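## Task

Insert the charger fully and squarely into outlet number six of the power strip, counting from the end where its cord exits. The strip must stay flat on the table. Release the charger and pull the grippers away; the plug must stay seated without the robot holding it.

## Robot and tools

Robot: two arms, left_arm and right_arm, each ending in a two-finger gripper. Their bases sit at (+0.007, +0.345, 0) and (+0.044, -0.261, 0) m. The arm names are labels only and say nothing about which side of a picture an arm appears on.

Frame: every pose is in one scene frame. The origin is on the table surface midway between the arms, +x points out across the table, +z points up, and left_arm is on the +y side. A gripper's fingers extend along its own +z axis and close along its own y axis. The reported end_effector_position is the point between the finger pads, just short of the fingertips. Printed hand positions can be somewhat off, more so at long reach.

Row format (used by both execute_actions and move): a single flat list of 16 numbers covering both arms, always all 16 even if one arm is idle. First left_arm: x, y, z (metres), qw, qx, qy, qz (orientation quaternion, w first), opening; then the same eight for right_arm. Position and quaternion are an absolute pose in the scene frame, not an offset. Opening runs from -1 (closed) to +1 (fully open, 0.087 m). To keep an arm still, resend exactly its last reported position and quaternion plus the desired opening; to hold an orientation, repeat the same quaternion every row rather than copying a drifted reading.

execute_actions: argument actions, a list holding zero or one item. Empty list: returns the current state with pictures. An action item is {"rows": [...], "steps": n}: up to 15 rows, n from 6 to 15 control steps of 1/30 s each (default 15); each row drives one step and the final row repeats to fill the remainder. A wait item is {"steps": n} with n up to 300, counted from the previous result (your reply time is included). Optional pictures: true adds camera images. A refused call moves nothing.

move: target is one 16-number row as above, an absolute goal pose for each gripper; the gripper travels in a straight line toward it. speed in m/s, 0.002 to 0.5, default 0.25; rotation is capped at twice that value in rad/s. Paths for both arms finish together and last 0.5 to 10 s; longer paths are cut off at 10 s short of the goal. Openings are applied at the start. The path does not avoid obstacles or the other arm. Its result adds a "move:" line giving the ending (done, off_target, moving, held, fault) and any limits (paced: the pose was clipped; held: some steps were blocked, after which the arm may jump faster than speed), plus each gripper's distance from its goal. If only one arm is named, the other finished normally.

wait: seconds from 0 to 10; nothing new is sent. zoom_image: camera (cam_head_left, cam_head_right, cam_high, cam_low, cam_left_wrist, cam_right_wrist) and region [x0, y0, x1, y1] in pixels, top-left origin, at most 504 by 504; all images are 672x504. read_manual: only licence texts. finished_scene: pass the current scene number; it is final and reports success, then gives the next task.

Motion limits: each step the commanded pose is clipped to within 70 mm and 16 degrees of the measured pose, and the controller favours position over orientation. A target more than 0.6 m from the last reported position along any gripper axis is refused. Joint friction can leave the gripper up to about 31 mm from the command, and very small commands may do nothing. Six control steps of each action run after its result is taken (kept back), during your reply; after an action ends the arm only continues to its last clipped pose, so check the state and send the remainder.

Result lines: the state line shows each gripper's position and quaternion. grip_measured is finger opening on the command scale (each gripper may be off by ~1 mm). "Hand target" shows where the controller is currently steering. "pose unreachable" means the clearance check changed or blocked that arm's command; HELD marks steps where this happened. FAULT lines report arm stops. MOTOR HOT appears at 75 °C; at 90 °C the arm stops for 10 s, and at 100 °C it goes limp and falls, so avoid long heavy holds.

Gripping: to hold, command an opening below grip_measured, about 0.02 lower for a firm grip. Fast closing can squeeze too hard. Random brief tugs may act on held parts.

Avoid: knocking anything off the table, arms colliding or pressing each other, fast impacts, overshooting targets into contact (both press harder), dropping or slipping the charger, and tipping the strip. Insert slowly along the socket axis, open the fingers, then retreat.

Each tool is called after ">>>" as name([rows], argument=value, ...), one row to a line, values as JSON.

## Session

I'll start by looking at the scene.

>>> execute_actions(actions=[])

Scene clock: 0.00 s of 4500.00 s.
left_arm: end_effector_position=(+0.4379, +0.3947, +0.2542) grip_measured=+0.987 end_effector_quat_wxyz=(+0.275, -0.142, +0.853, -0.420) | right_arm: end_effector_position=(+0.5342, -0.3702, +0.1906) grip_measured=+1.000 end_effector_quat_wxyz=(+0.287, +0.702, +0.464, +0.458)
Joint positions: left_arm=[ 0.633  1.998  2.034 -1.158  0.987 -0.107  0.087] | right_arm=[-0.322  1.714  1.097  0.145 -0.415  1.794  0.087]
Joint velocities: left_arm=[-0.002  0.012  0.002 -0.007 -0.022 -0.007 -0.   ] | right_arm=[-0.007 -0.017 -0.027 -0.051 -0.022 -0.007  0.   ]
Hand target (left_arm): +0.438, +0.395, +0.254; +0.275, -0.142, +0.853, -0.420
Hand target (right_arm): +0.534, -0.370, +0.191; +0.287, +0.702, +0.464, +0.458

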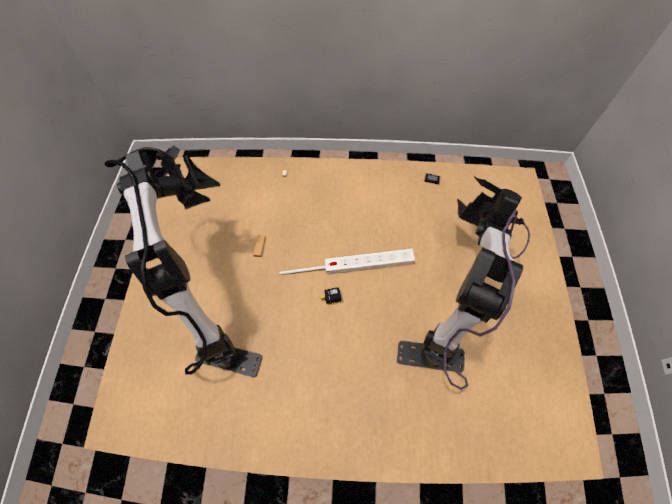

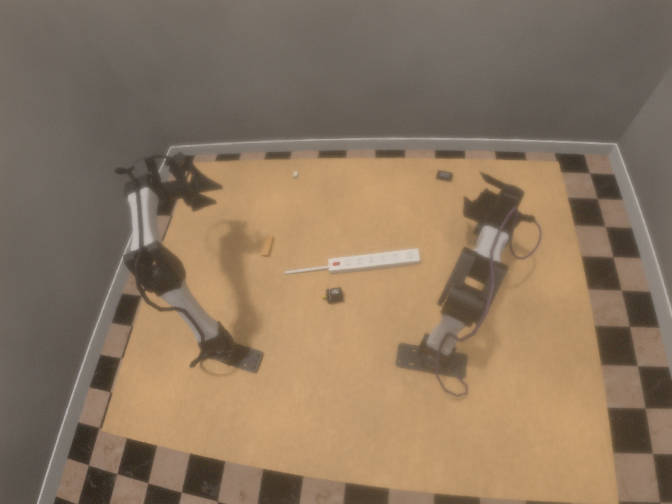

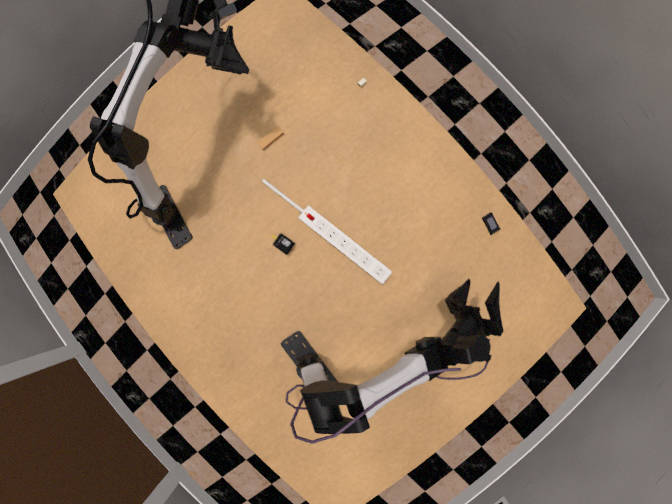

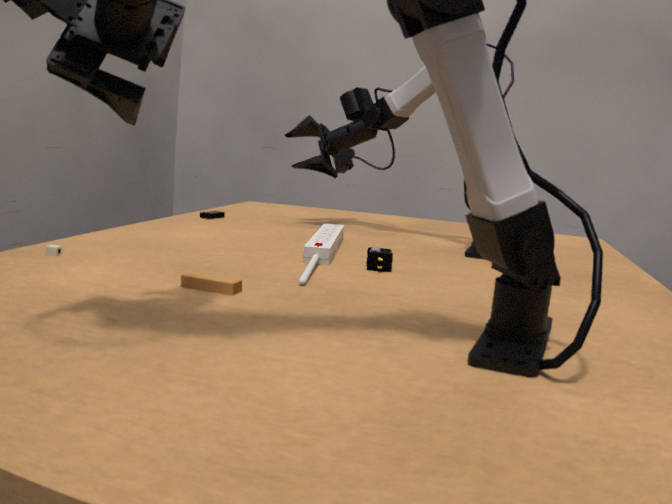

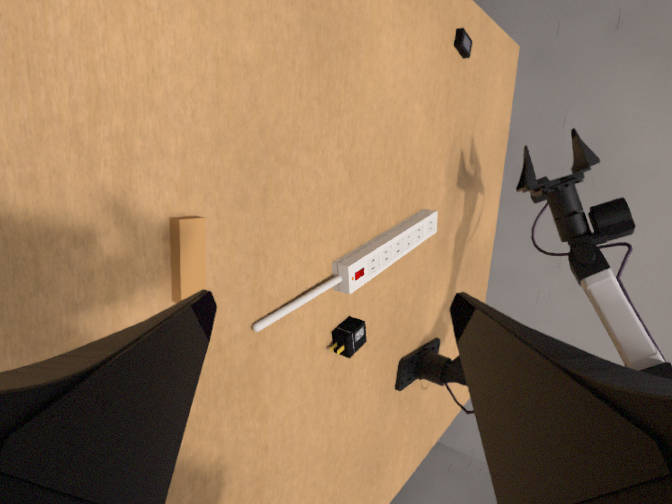

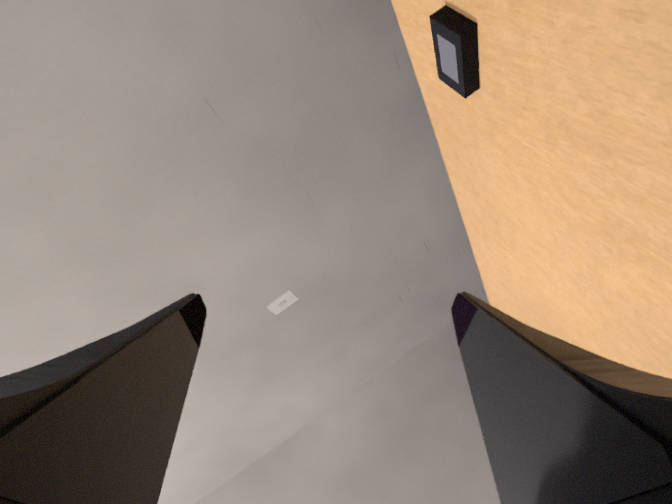

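>>> zoom_image(camera="cam_high", region=[250, 170, 410, 300])

>>> zoom_image(camera="cam_head_left", region=[270, 235, 430, 315])

>>> zoom_image(camera="cam_low", region=[280, 210, 420, 295])

>>> zoom_image(camera="cam_left_wrist", region=[300, 195, 460, 370])

Region (250, 170, 410, 300) of cam_high's 672x504 image, scaled by 3.150, with more detail than that image has; it fills the top 410 rows of this view, and the rest is white.

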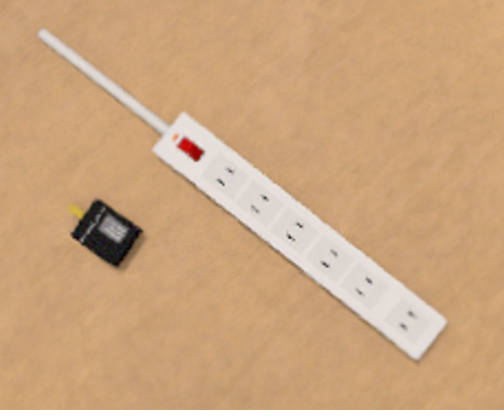

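Region (270, 235, 430, 315) of cam_head_left's 672x504 image, scaled by 3.150, with more detail than that image has.

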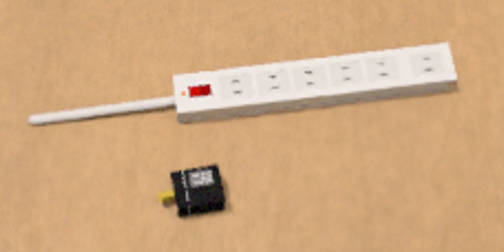

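Region (280, 210, 420, 295) of cam_low's 672x504 image, scaled by 3.600, with more detail than that image has; it fills the top 306 rows of this view, and the rest is white.

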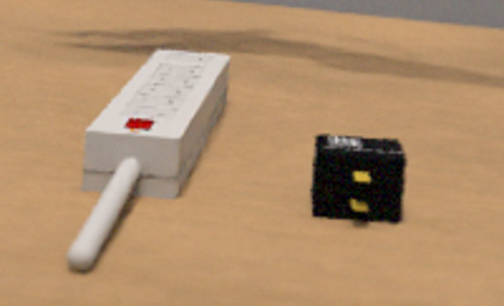

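Region (300, 195, 460, 370) of cam_left_wrist's 672x504 image, scaled by 2.880, with more detail than that image has; it fills the left 461 columns of this view, and the rest is white.

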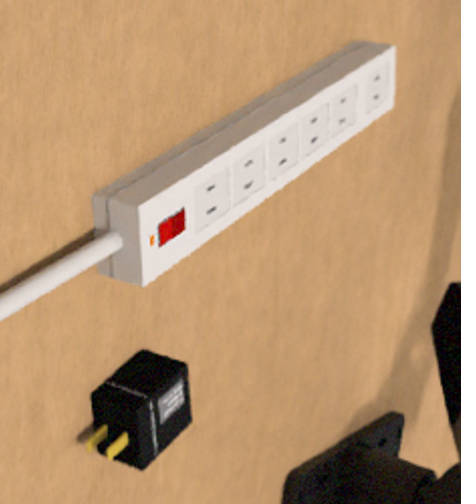

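>>> move(target=[0.4379, 0.3947, 0.2542, 0.275, -0.142, 0.853, -0.420, 1, 0.42, -0.25, 0.20, 0.5373, 0, 0.8434, 0, 1], speed=0.4)

Scene clock: 13.60 s of 4500.00 s.
left_arm: end_effector_position=(+0.4379, +0.3947, +0.2542) grip_measured=+0.987 end_effector_quat_wxyz=(+0.275, -0.142, +0.853, -0.420) | right_arm: end_effector_position=(+0.4234, -0.2512, +0.2001) grip_measured=+1.000 end_effector_quat_wxyz=(+0.536, +0.006, +0.844, +0.007)
Joint positions: left_arm=[ 0.633  1.998  2.034 -1.158  0.987 -0.107  0.087] | right_arm=[ 0.148  1.181  0.886 -0.143  0.026  0.032  0.087]
Joint velocities: left_arm=[ 0.007  0.002 -0.007 -0.022  0.007 -0.037 -0.001] | right_arm=[-0.002 -0.002 -0.002  0.037  0.037 -0.037  0.   ]
Hand target (left_arm): +0.438, +0.395, +0.254; +0.275, -0.142, +0.853, -0.420
Hand target (right_arm): +0.419, -0.250, +0.199; +0.536, +0.002, +0.844, +0.003
Off the commanded pose (left_arm): 0.000 m, 0 deg.
Off the commanded pose (right_arm): 0.004 m, 1 deg.
Kept back: nothing.
After step 90, 7.43 s passed at rest.
move: done
camera_calibration (this result's frames):
cam_right_wrist: T_world_to_cam=[[-0.0139957, -0.999657, -0.0221244, -0.247529], [-0.972007, 0.0187918, -0.234199, 0.48639], [0.234535, 0.0182273, -0.971937, 0.243924], [0, 0, 0, 1]] pos_world=[0.412102, -0.261031, 0.345514]

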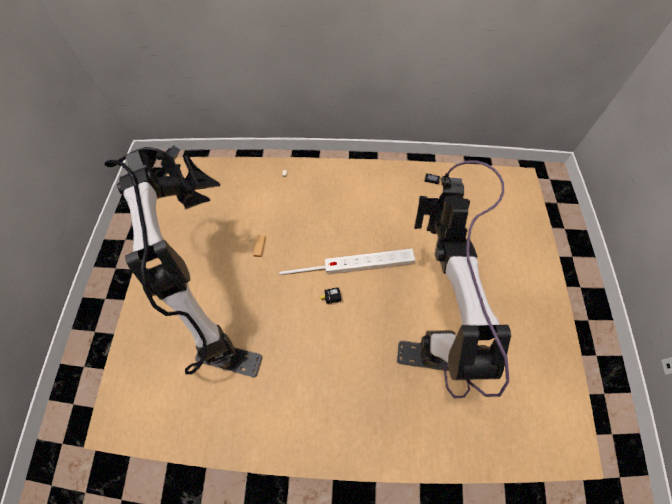

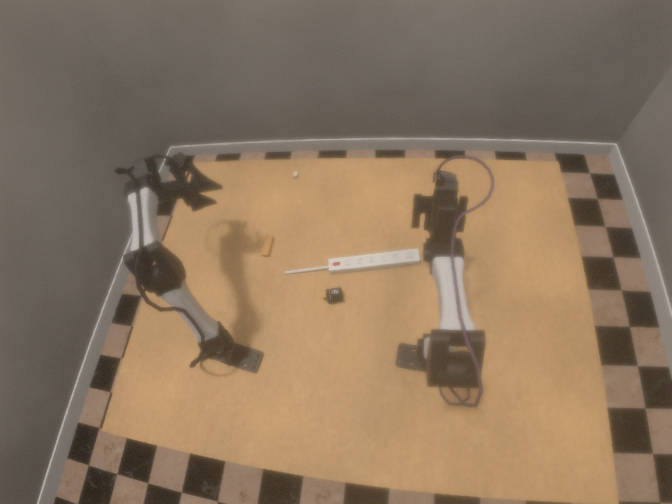

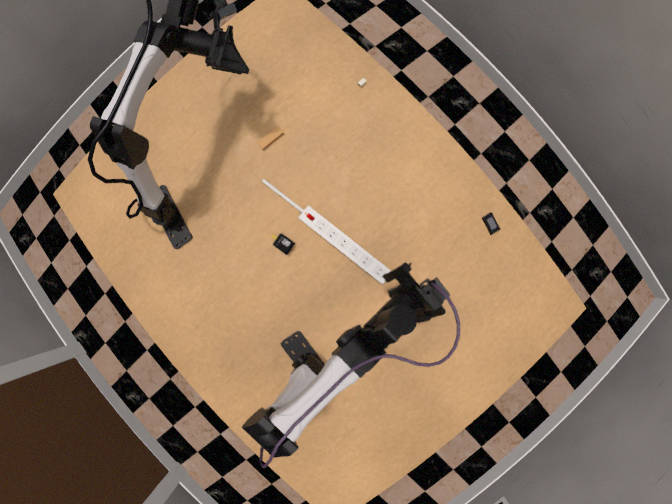

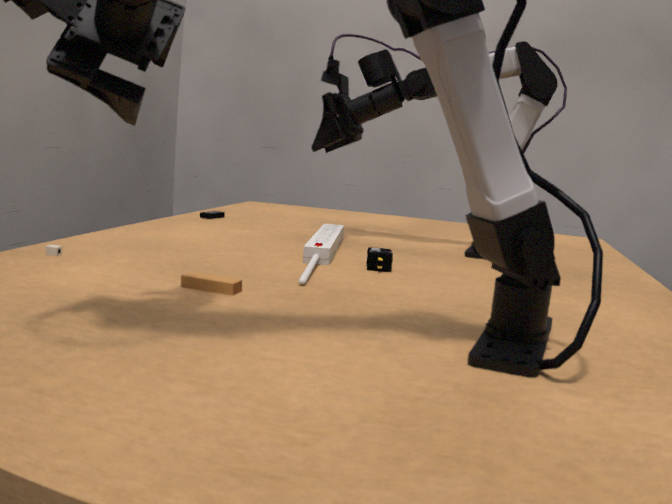

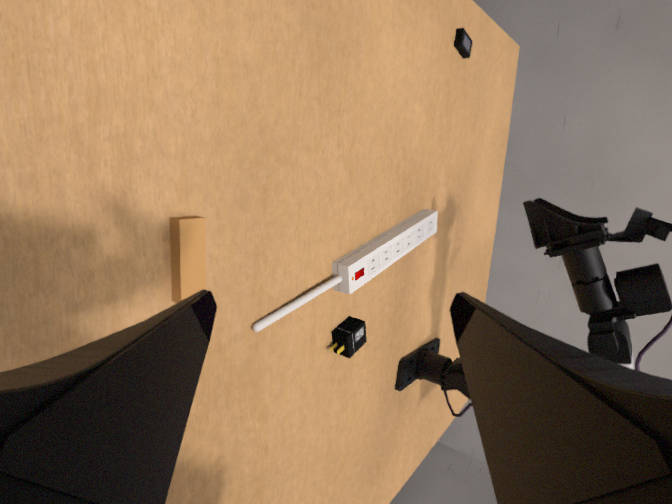

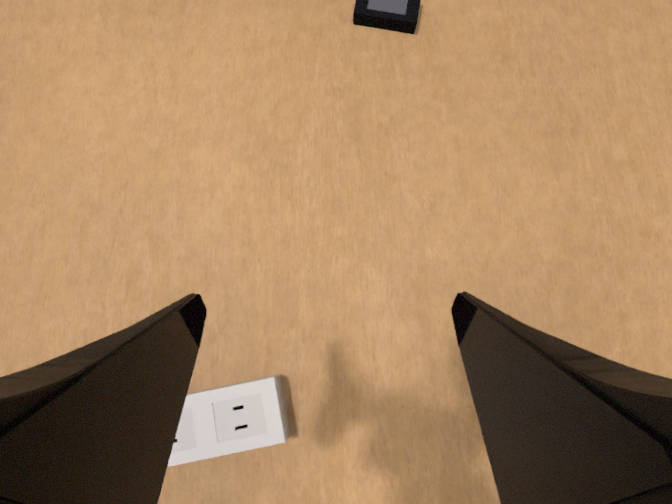

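>>> zoom_image(camera="cam_right_wrist", region=[150, 360, 310, 480])

Region (150, 360, 310, 480) of cam_right_wrist's 672x504 image, scaled by 3.150, with more detail than that image has; it fills the top 378 rows of this view, and the rest is white.

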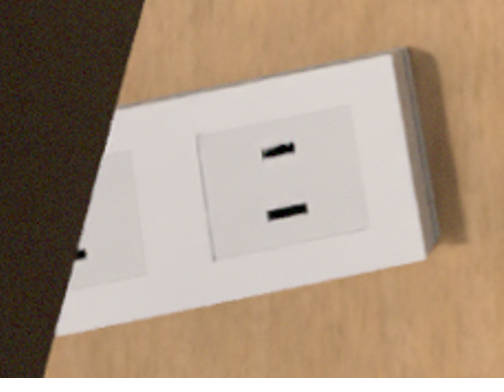

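>>> move(target=[0.4379, 0.3947, 0.2542, 0.275, -0.142, 0.853, -0.420, 1, 0.24, -0.05, 0.08, 0.4001, -0.5995, 0.4768, 0.5031, 1], speed=0.4)

Scene clock: 18.10 s of 4500.00 s.
left_arm: end_effector_position=(+0.4379, +0.3947, +0.2542) grip_measured=+0.987 end_effector_quat_wxyz=(+0.275, -0.142, +0.853, -0.420) | right_arm: end_effector_position=(+0.2416, -0.0554, +0.0758) grip_measured=+1.000 end_effector_quat_wxyz=(-0.408, +0.592, -0.488, -0.496)
Joint positions: left_arm=[ 0.633  1.998  2.034 -1.158  0.987 -0.107  0.087] | right_arm=[ 0.301  1.638  0.734 -0.702 -1.394 -1.604  0.087]
Joint velocities: left_arm=[-0.017 -0.007  0.012  0.007 -0.022  0.066 -0.001] | right_arm=[ 0.002  0.027  0.017 -0.066  0.007 -0.081  0.   ]
Hand target (left_arm): +0.438, +0.395, +0.254; +0.275, -0.142, +0.853, -0.420
Hand target (right_arm): +0.242, -0.052, +0.080; -0.408, +0.592, -0.480, -0.502
Off the commanded pose (left_arm): 0.000 m, 0 deg.
Off the commanded pose (right_arm): 0.007 m, 2 deg.
Kept back: nothing.
move: done
camera_calibration (this result's frames):
cam_right_wrist: T_world_to_cam=[[0.98331, 0.181745, -0.00837695, -0.233601], [0.155696, -0.864412, -0.47807, -0.0260409], [-0.0941278, 0.468787, -0.878282, 0.259373], [0, 0, 0, 1]] pos_world=[0.258171, -0.101645, 0.213397]

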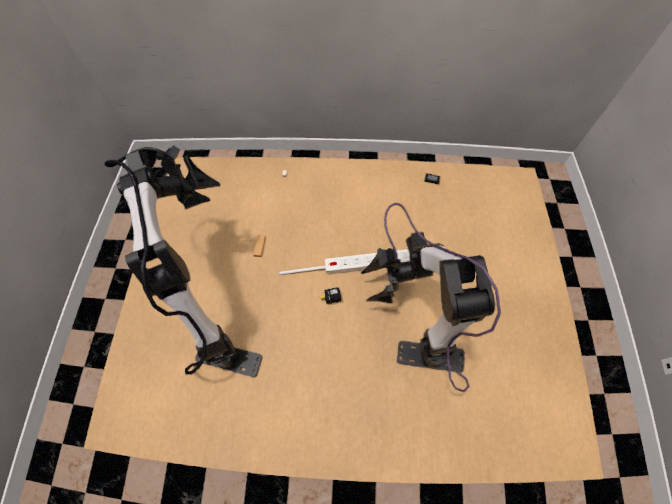

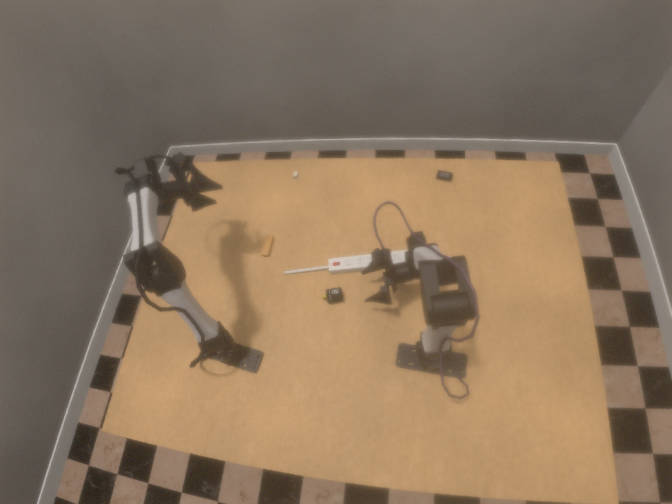

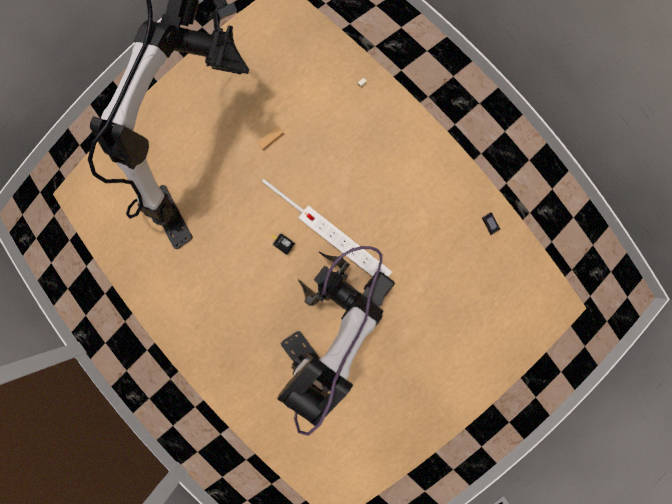

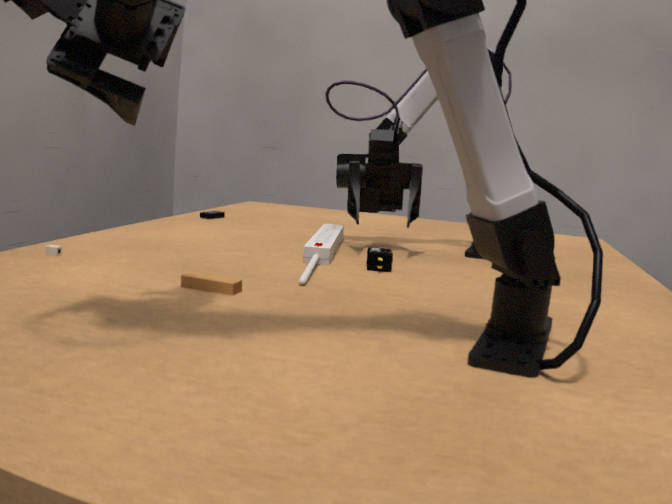

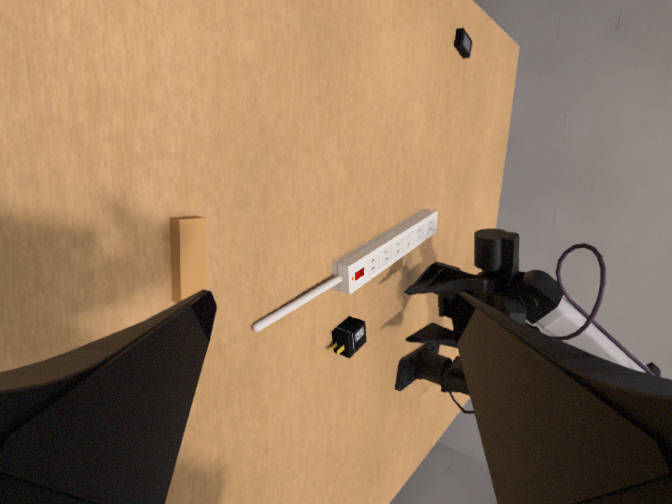

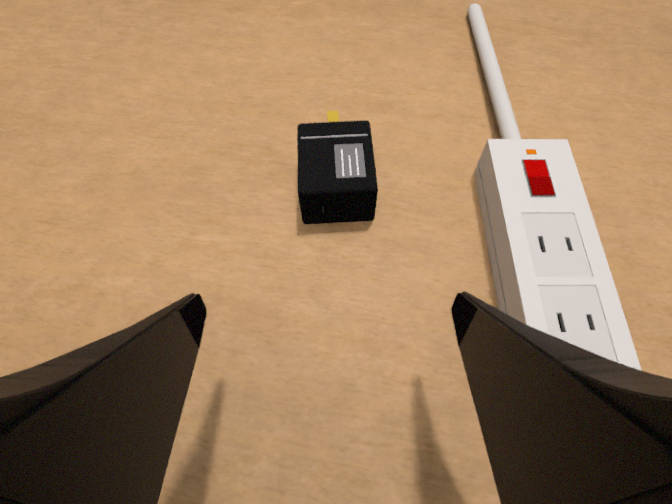

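>>> zoom_image(camera="cam_right_wrist", region=[270, 95, 410, 240])

>>> zoom_image(camera="cam_low", region=[355, 235, 405, 280])

>>> zoom_image(camera="cam_left_wrist", region=[320, 310, 375, 365])

Region (270, 95, 410, 240) of cam_right_wrist's 672x504 image, scaled by 3.476, with more detail than that image has; it fills the left 487 columns of this view, and the rest is white.

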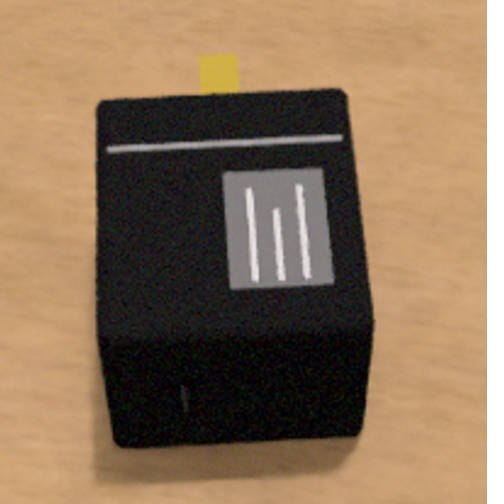

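Region (355, 235, 405, 280) of cam_low's 672x504 image, scaled by 10.080, with more detail than that image has; it fills the top 454 rows of this view, and the rest is white.

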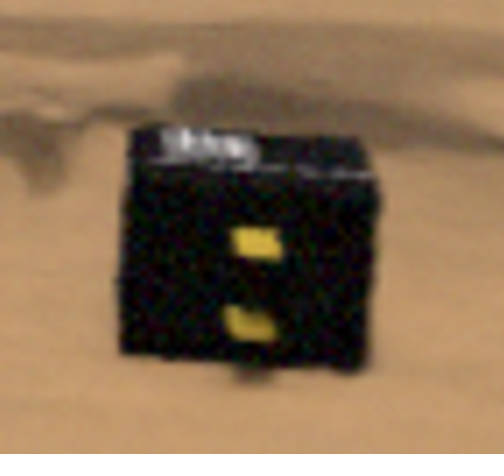

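Region (320, 310, 375, 365) of cam_left_wrist's 672x504 image, scaled by 9.164, with more detail than that image has.

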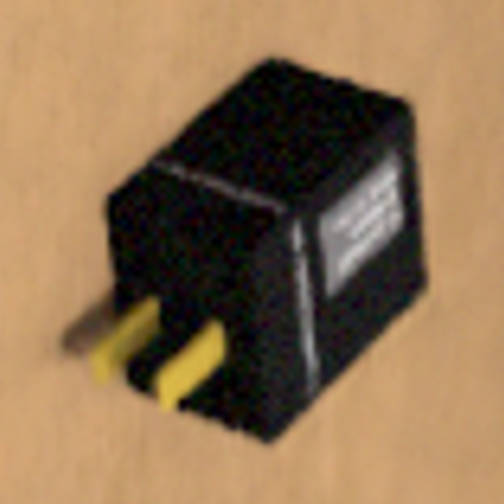

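>>> move(target=[0.4379, 0.3947, 0.2542, 0.275, -0.142, 0.853, -0.420, 1, 0.2235, 0.050, 0.06, 0.4001, -0.5995, 0.4768, 0.5031, 0.7], speed=0.2)

Scene clock: 22.47 s of 4500.00 s.
left_arm: end_effector_position=(+0.4379, +0.3947, +0.2542) grip_measured=+0.987 end_effector_quat_wxyz=(+0.275, -0.142, +0.853, -0.420) | right_arm: end_effector_position=(+0.2250, +0.0503, +0.0643) grip_measured=+0.700 end_effector_quat_wxyz=(-0.397, +0.604, -0.471, -0.506)
Joint positions: left_arm=[ 0.633  1.998  2.034 -1.158  0.987 -0.107  0.087] | right_arm=[ 0.712  1.707  0.511  0.728 -1.176 -0.44   0.074]
Joint velocities: left_arm=[ 0.007 -0.002 -0.007 -0.037  0.051 -0.022 -0.002] | right_arm=[-0.007 -0.017 -0.022  0.037 -0.037  0.037 -0.   ]
Hand target (left_arm): +0.438, +0.395, +0.254; +0.275, -0.142, +0.853, -0.420
Hand target (right_arm): +0.220, +0.050, +0.059; -0.393, +0.604, -0.474, -0.506
Off the commanded pose (left_arm): 0.000 m, 0 deg.
Off the commanded pose (right_arm): 0.005 m, 1 deg.
Kept back: nothing.
move: done
camera_calibration (this result's frames):
cam_right_wrist: T_world_to_cam=[[0.973051, 0.230567, -0.00322302, -0.237102], [0.200744, -0.853901, -0.480162, 0.0518383], [-0.113462, 0.466575, -0.877174, 0.202632], [0, 0, 0, 1]] pos_world=[0.243297, 0.00438964, 0.20187]

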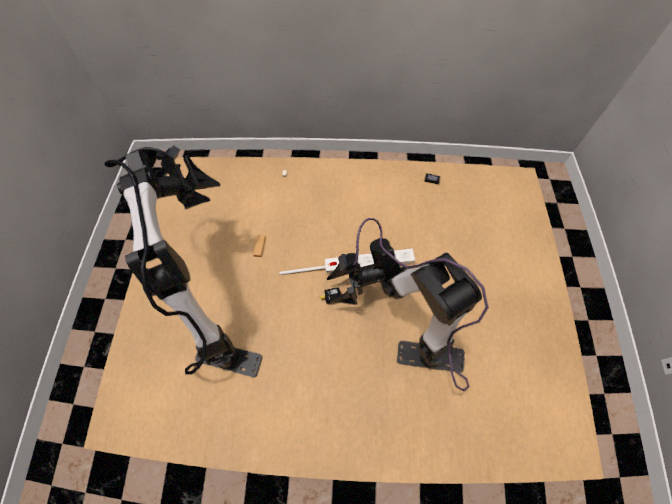

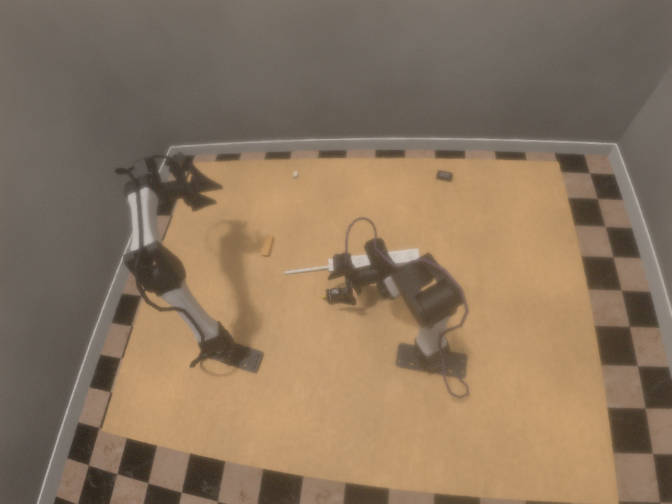

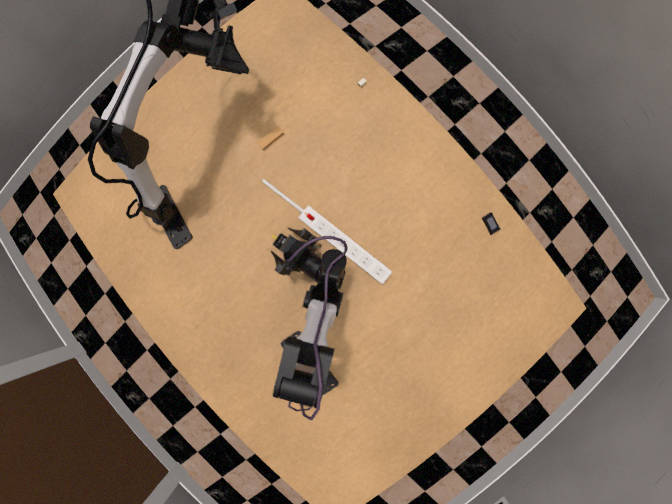

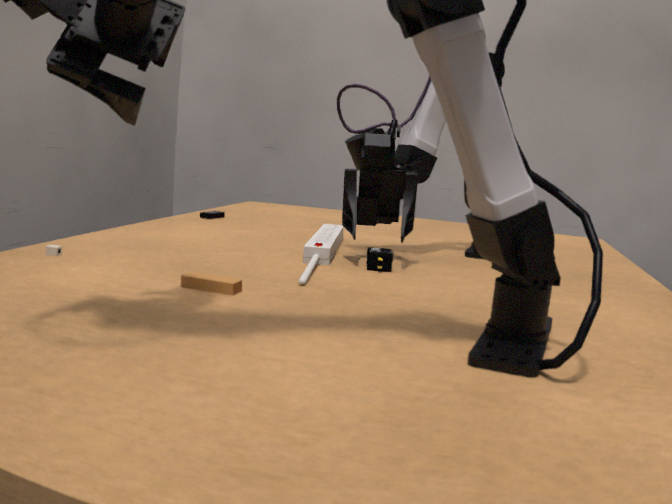

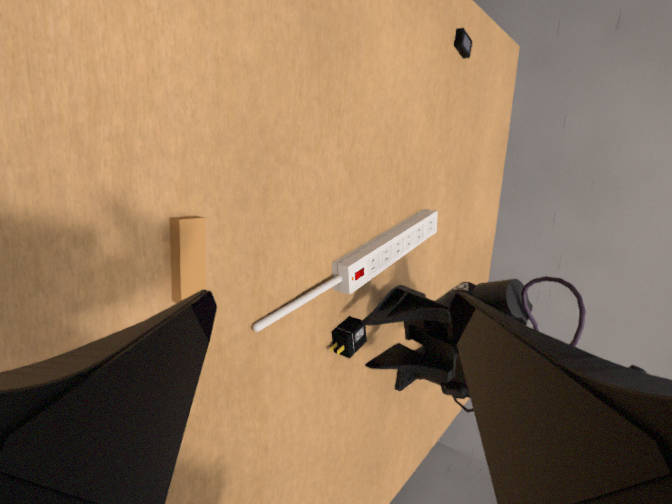

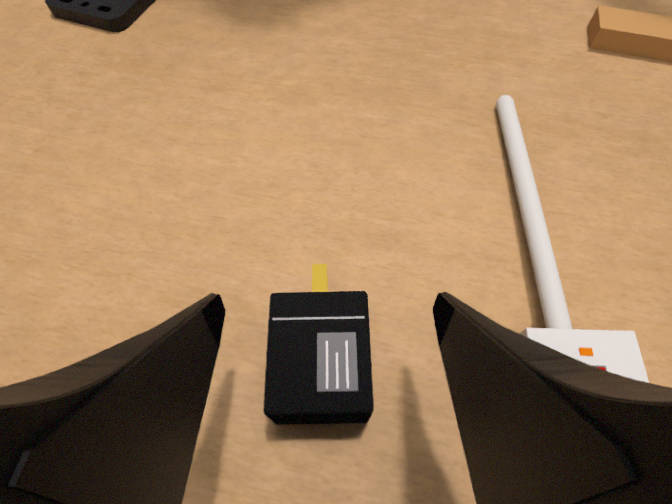

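>>> move(target=[0.4379, 0.3947, 0.2542, 0.275, -0.142, 0.853, -0.420, 1, 0.2205, 0.046, 0.028, 0.4001, -0.5995, 0.4768, 0.5031, 0.7], speed=0.1)

Scene clock: 24.23 s of 4500.00 s.
left_arm: end_effector_position=(+0.4379, +0.3947, +0.2542) grip_measured=+0.987 end_effector_quat_wxyz=(+0.275, -0.142, +0.853, -0.420) | right_arm: end_effector_position=(+0.2238, +0.0493, +0.0336) grip_measured=+0.700 end_effector_quat_wxyz=(-0.403, +0.603, -0.469, -0.504)
Joint positions: left_arm=[ 0.633  1.998  2.034 -1.158  0.987 -0.107  0.087] | right_arm=[ 0.712  1.861  0.466  0.951 -1.172 -0.428  0.074]
Joint velocities: left_arm=[-0.007 -0.012 -0.002 -0.037  0.037 -0.037  0.   ] | right_arm=[-0.017 -0.012  0.002  0.022 -0.007  0.007 -0.001]
Hand target (left_arm): +0.438, +0.395, +0.254; +0.275, -0.142, +0.853, -0.420
Hand target (right_arm): +0.221, +0.046, +0.027; -0.400, +0.600, -0.477, -0.503
Off the commanded pose (left_arm): 0.000 m, 0 deg.
Off the commanded pose (right_arm): 0.007 m, 1 deg.
Kept back: nothing.
move: done
camera_calibration (this result's frames):
cam_right_wrist: T_world_to_cam=[[0.974271, 0.225255, 0.00743318, -0.236216], [0.200383, -0.850657, -0.486034, 0.0366068], [-0.103158, 0.475018, -0.873908, 0.173169], [0, 0, 0, 1]] pos_world=[0.240667, 0.00209016, 0.170882]

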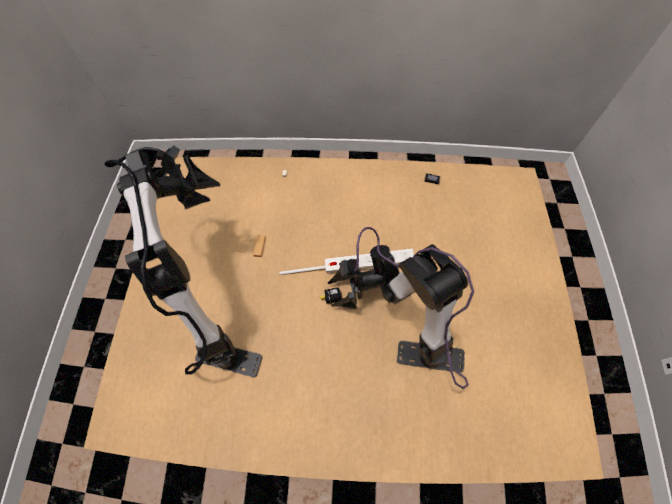

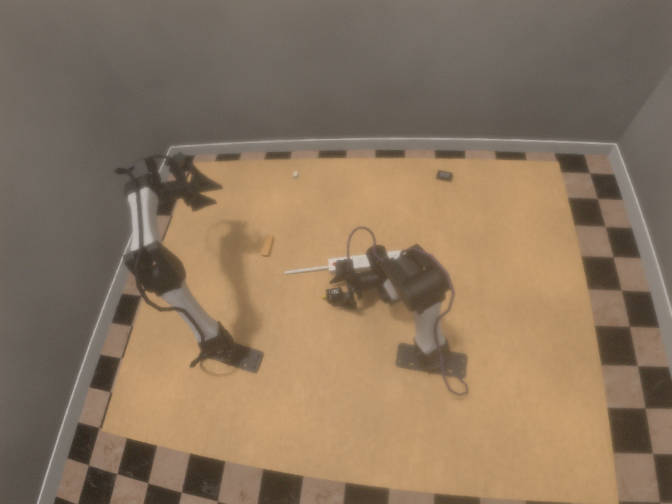

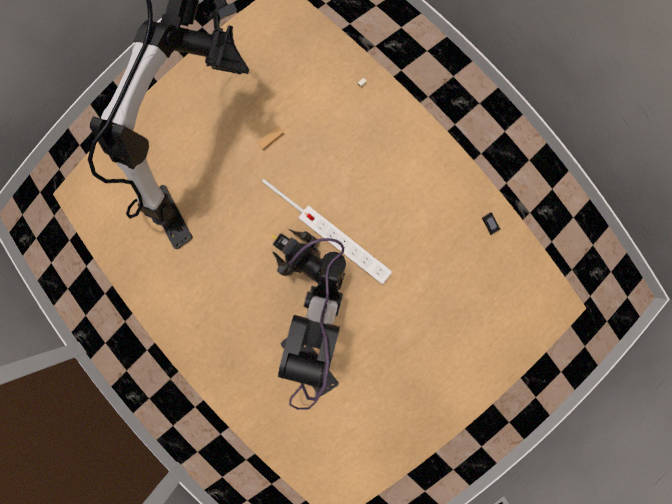

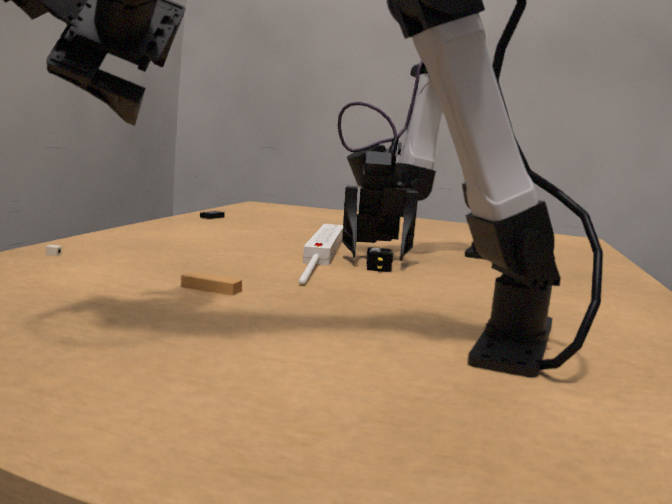

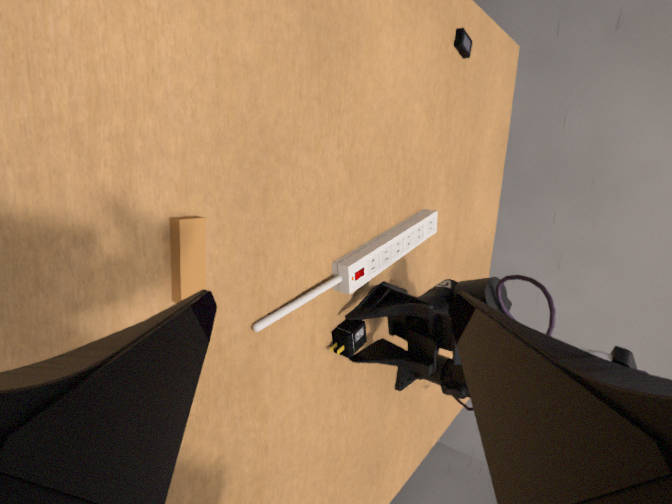

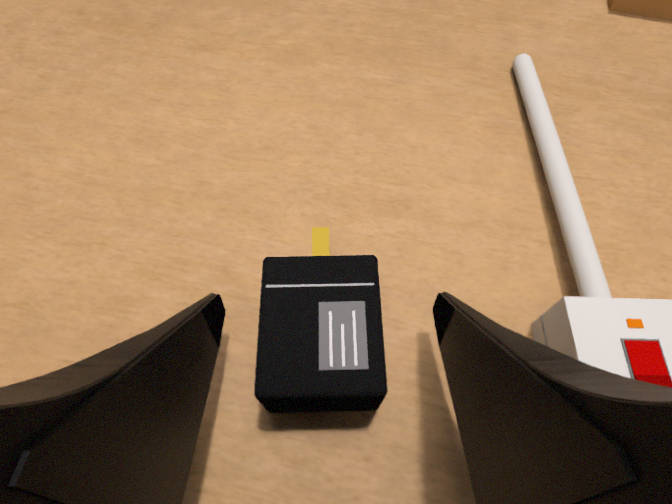

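>>> zoom_image(camera="cam_low", region=[325, 200, 435, 285])

Region (325, 200, 435, 285) of cam_low's 672x504 image, scaled by 4.582, with more detail than that image has; it fills the top 389 rows of this view, and the rest is white.

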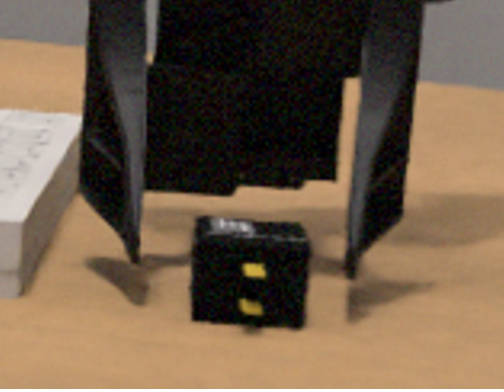

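>>> move(target=[0.4379, 0.3947, 0.2542, 0.275, -0.142, 0.853, -0.420, 1, 0.218, 0.045, 0.0165, 0.4001, -0.5995, 0.4768, 0.5031, 0.7], speed=0.05)

Scene clock: 25.47 s of 4500.00 s.
left_arm: end_effector_position=(+0.4379, +0.3947, +0.2542) grip_measured=+0.987 end_effector_quat_wxyz=(+0.275, -0.142, +0.853, -0.420) | right_arm: end_effector_position=(+0.2204, +0.0468, +0.0196) grip_measured=+0.700 end_effector_quat_wxyz=(-0.399, +0.601, -0.473, -0.505)
Joint positions: left_arm=[ 0.633  1.998  2.034 -1.158  0.987 -0.107  0.087] | right_arm=[ 0.712  1.922  0.448  1.019 -1.17  -0.426  0.074]
Joint velocities: left_arm=[-0.007 -0.027 -0.022 -0.022  0.022 -0.11  -0.   ] | right_arm=[ 0.007  0.002 -0.012  0.022  0.022  0.007 -0.001]
Hand target (left_arm): +0.438, +0.395, +0.254; +0.275, -0.142, +0.853, -0.420
Hand target (right_arm): +0.218, +0.045, +0.016; -0.400, +0.600, -0.477, -0.503
Off the commanded pose (left_arm): 0.000 m, 0 deg.
Off the commanded pose (right_arm): 0.004 m, 1 deg.
Kept back: nothing.
move: done
camera_calibration (this result's frames):
cam_right_wrist: T_world_to_cam=[[0.974758, 0.223214, -0.00482371, -0.23194], [0.193331, -0.854676, -0.481822, 0.0300359], [-0.111672, 0.468727, -0.876256, 0.16403], [0, 0, 0, 1]] pos_world=[0.238596, 0.000557656, 0.157086]

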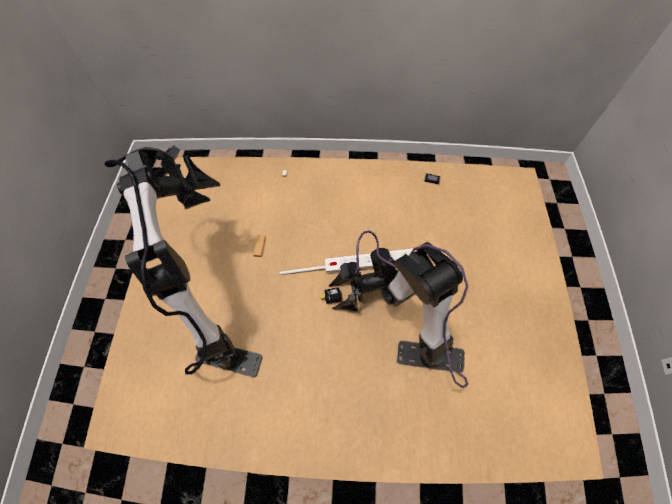

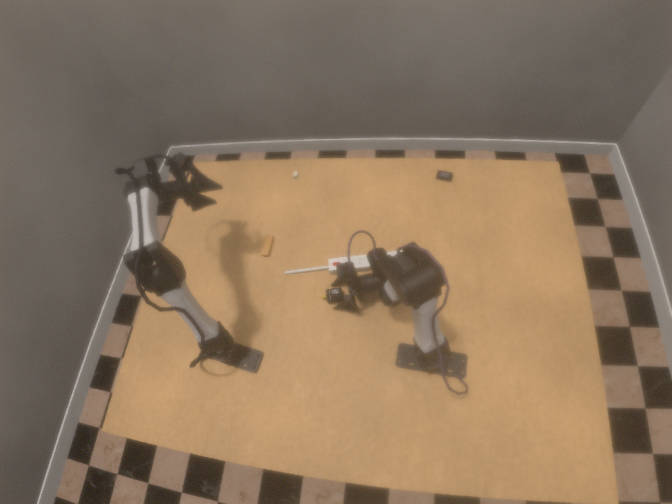

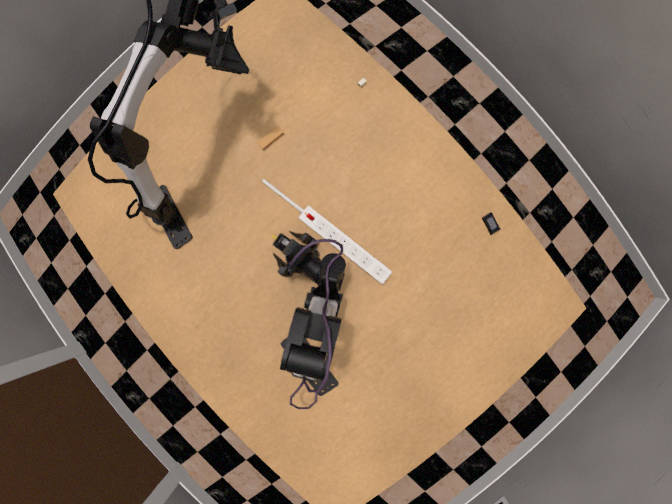

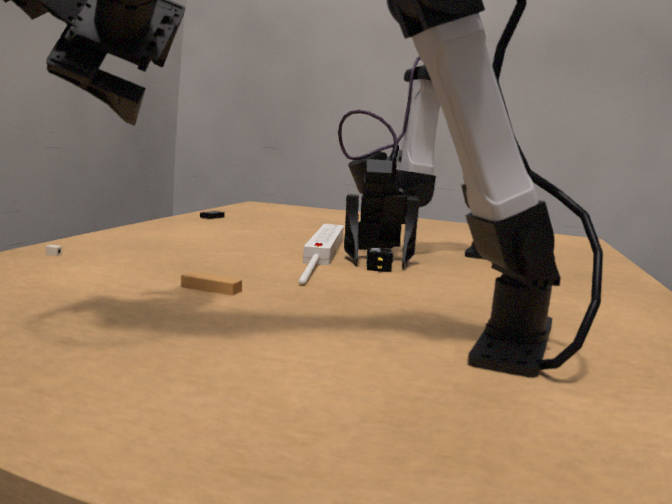

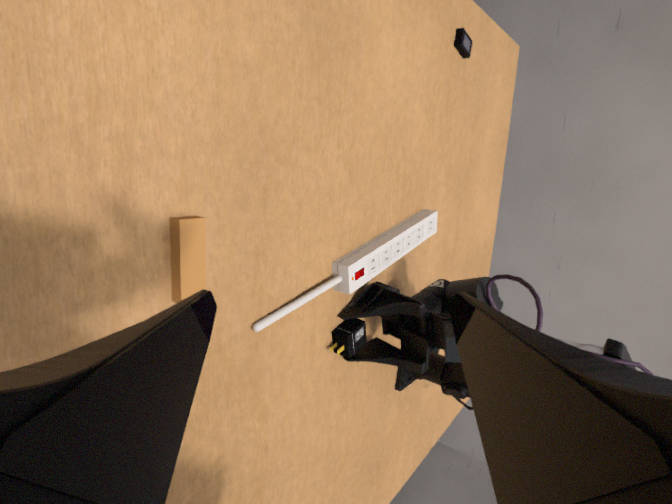

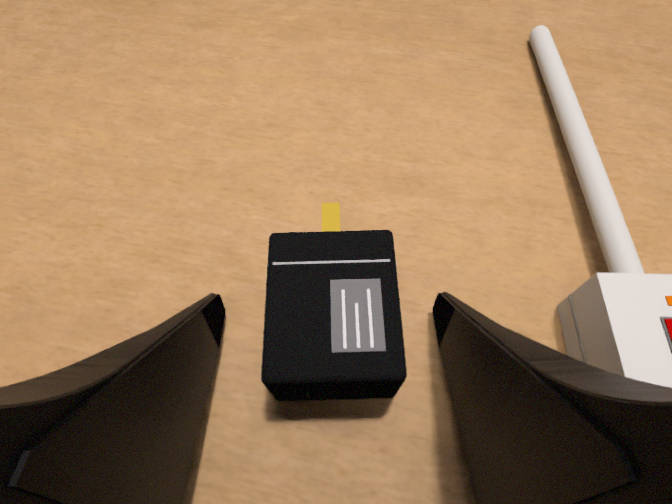

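>>> zoom_image(camera="cam_low", region=[325, 200, 435, 285])

>>> zoom_image(camera="cam_left_wrist", region=[310, 270, 430, 400])

Region (325, 200, 435, 285) of cam_low's 672x504 image, scaled by 4.582, with more detail than that image has; it fills the top 389 rows of this view, and the rest is white.

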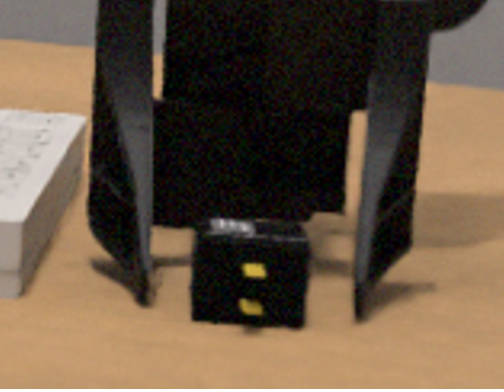

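Region (310, 270, 430, 400) of cam_left_wrist's 672x504 image, scaled by 3.877, with more detail than that image has; it fills the left 465 columns of this view, and the rest is white.

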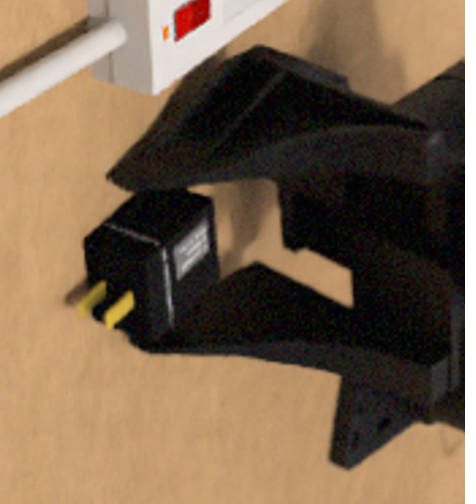

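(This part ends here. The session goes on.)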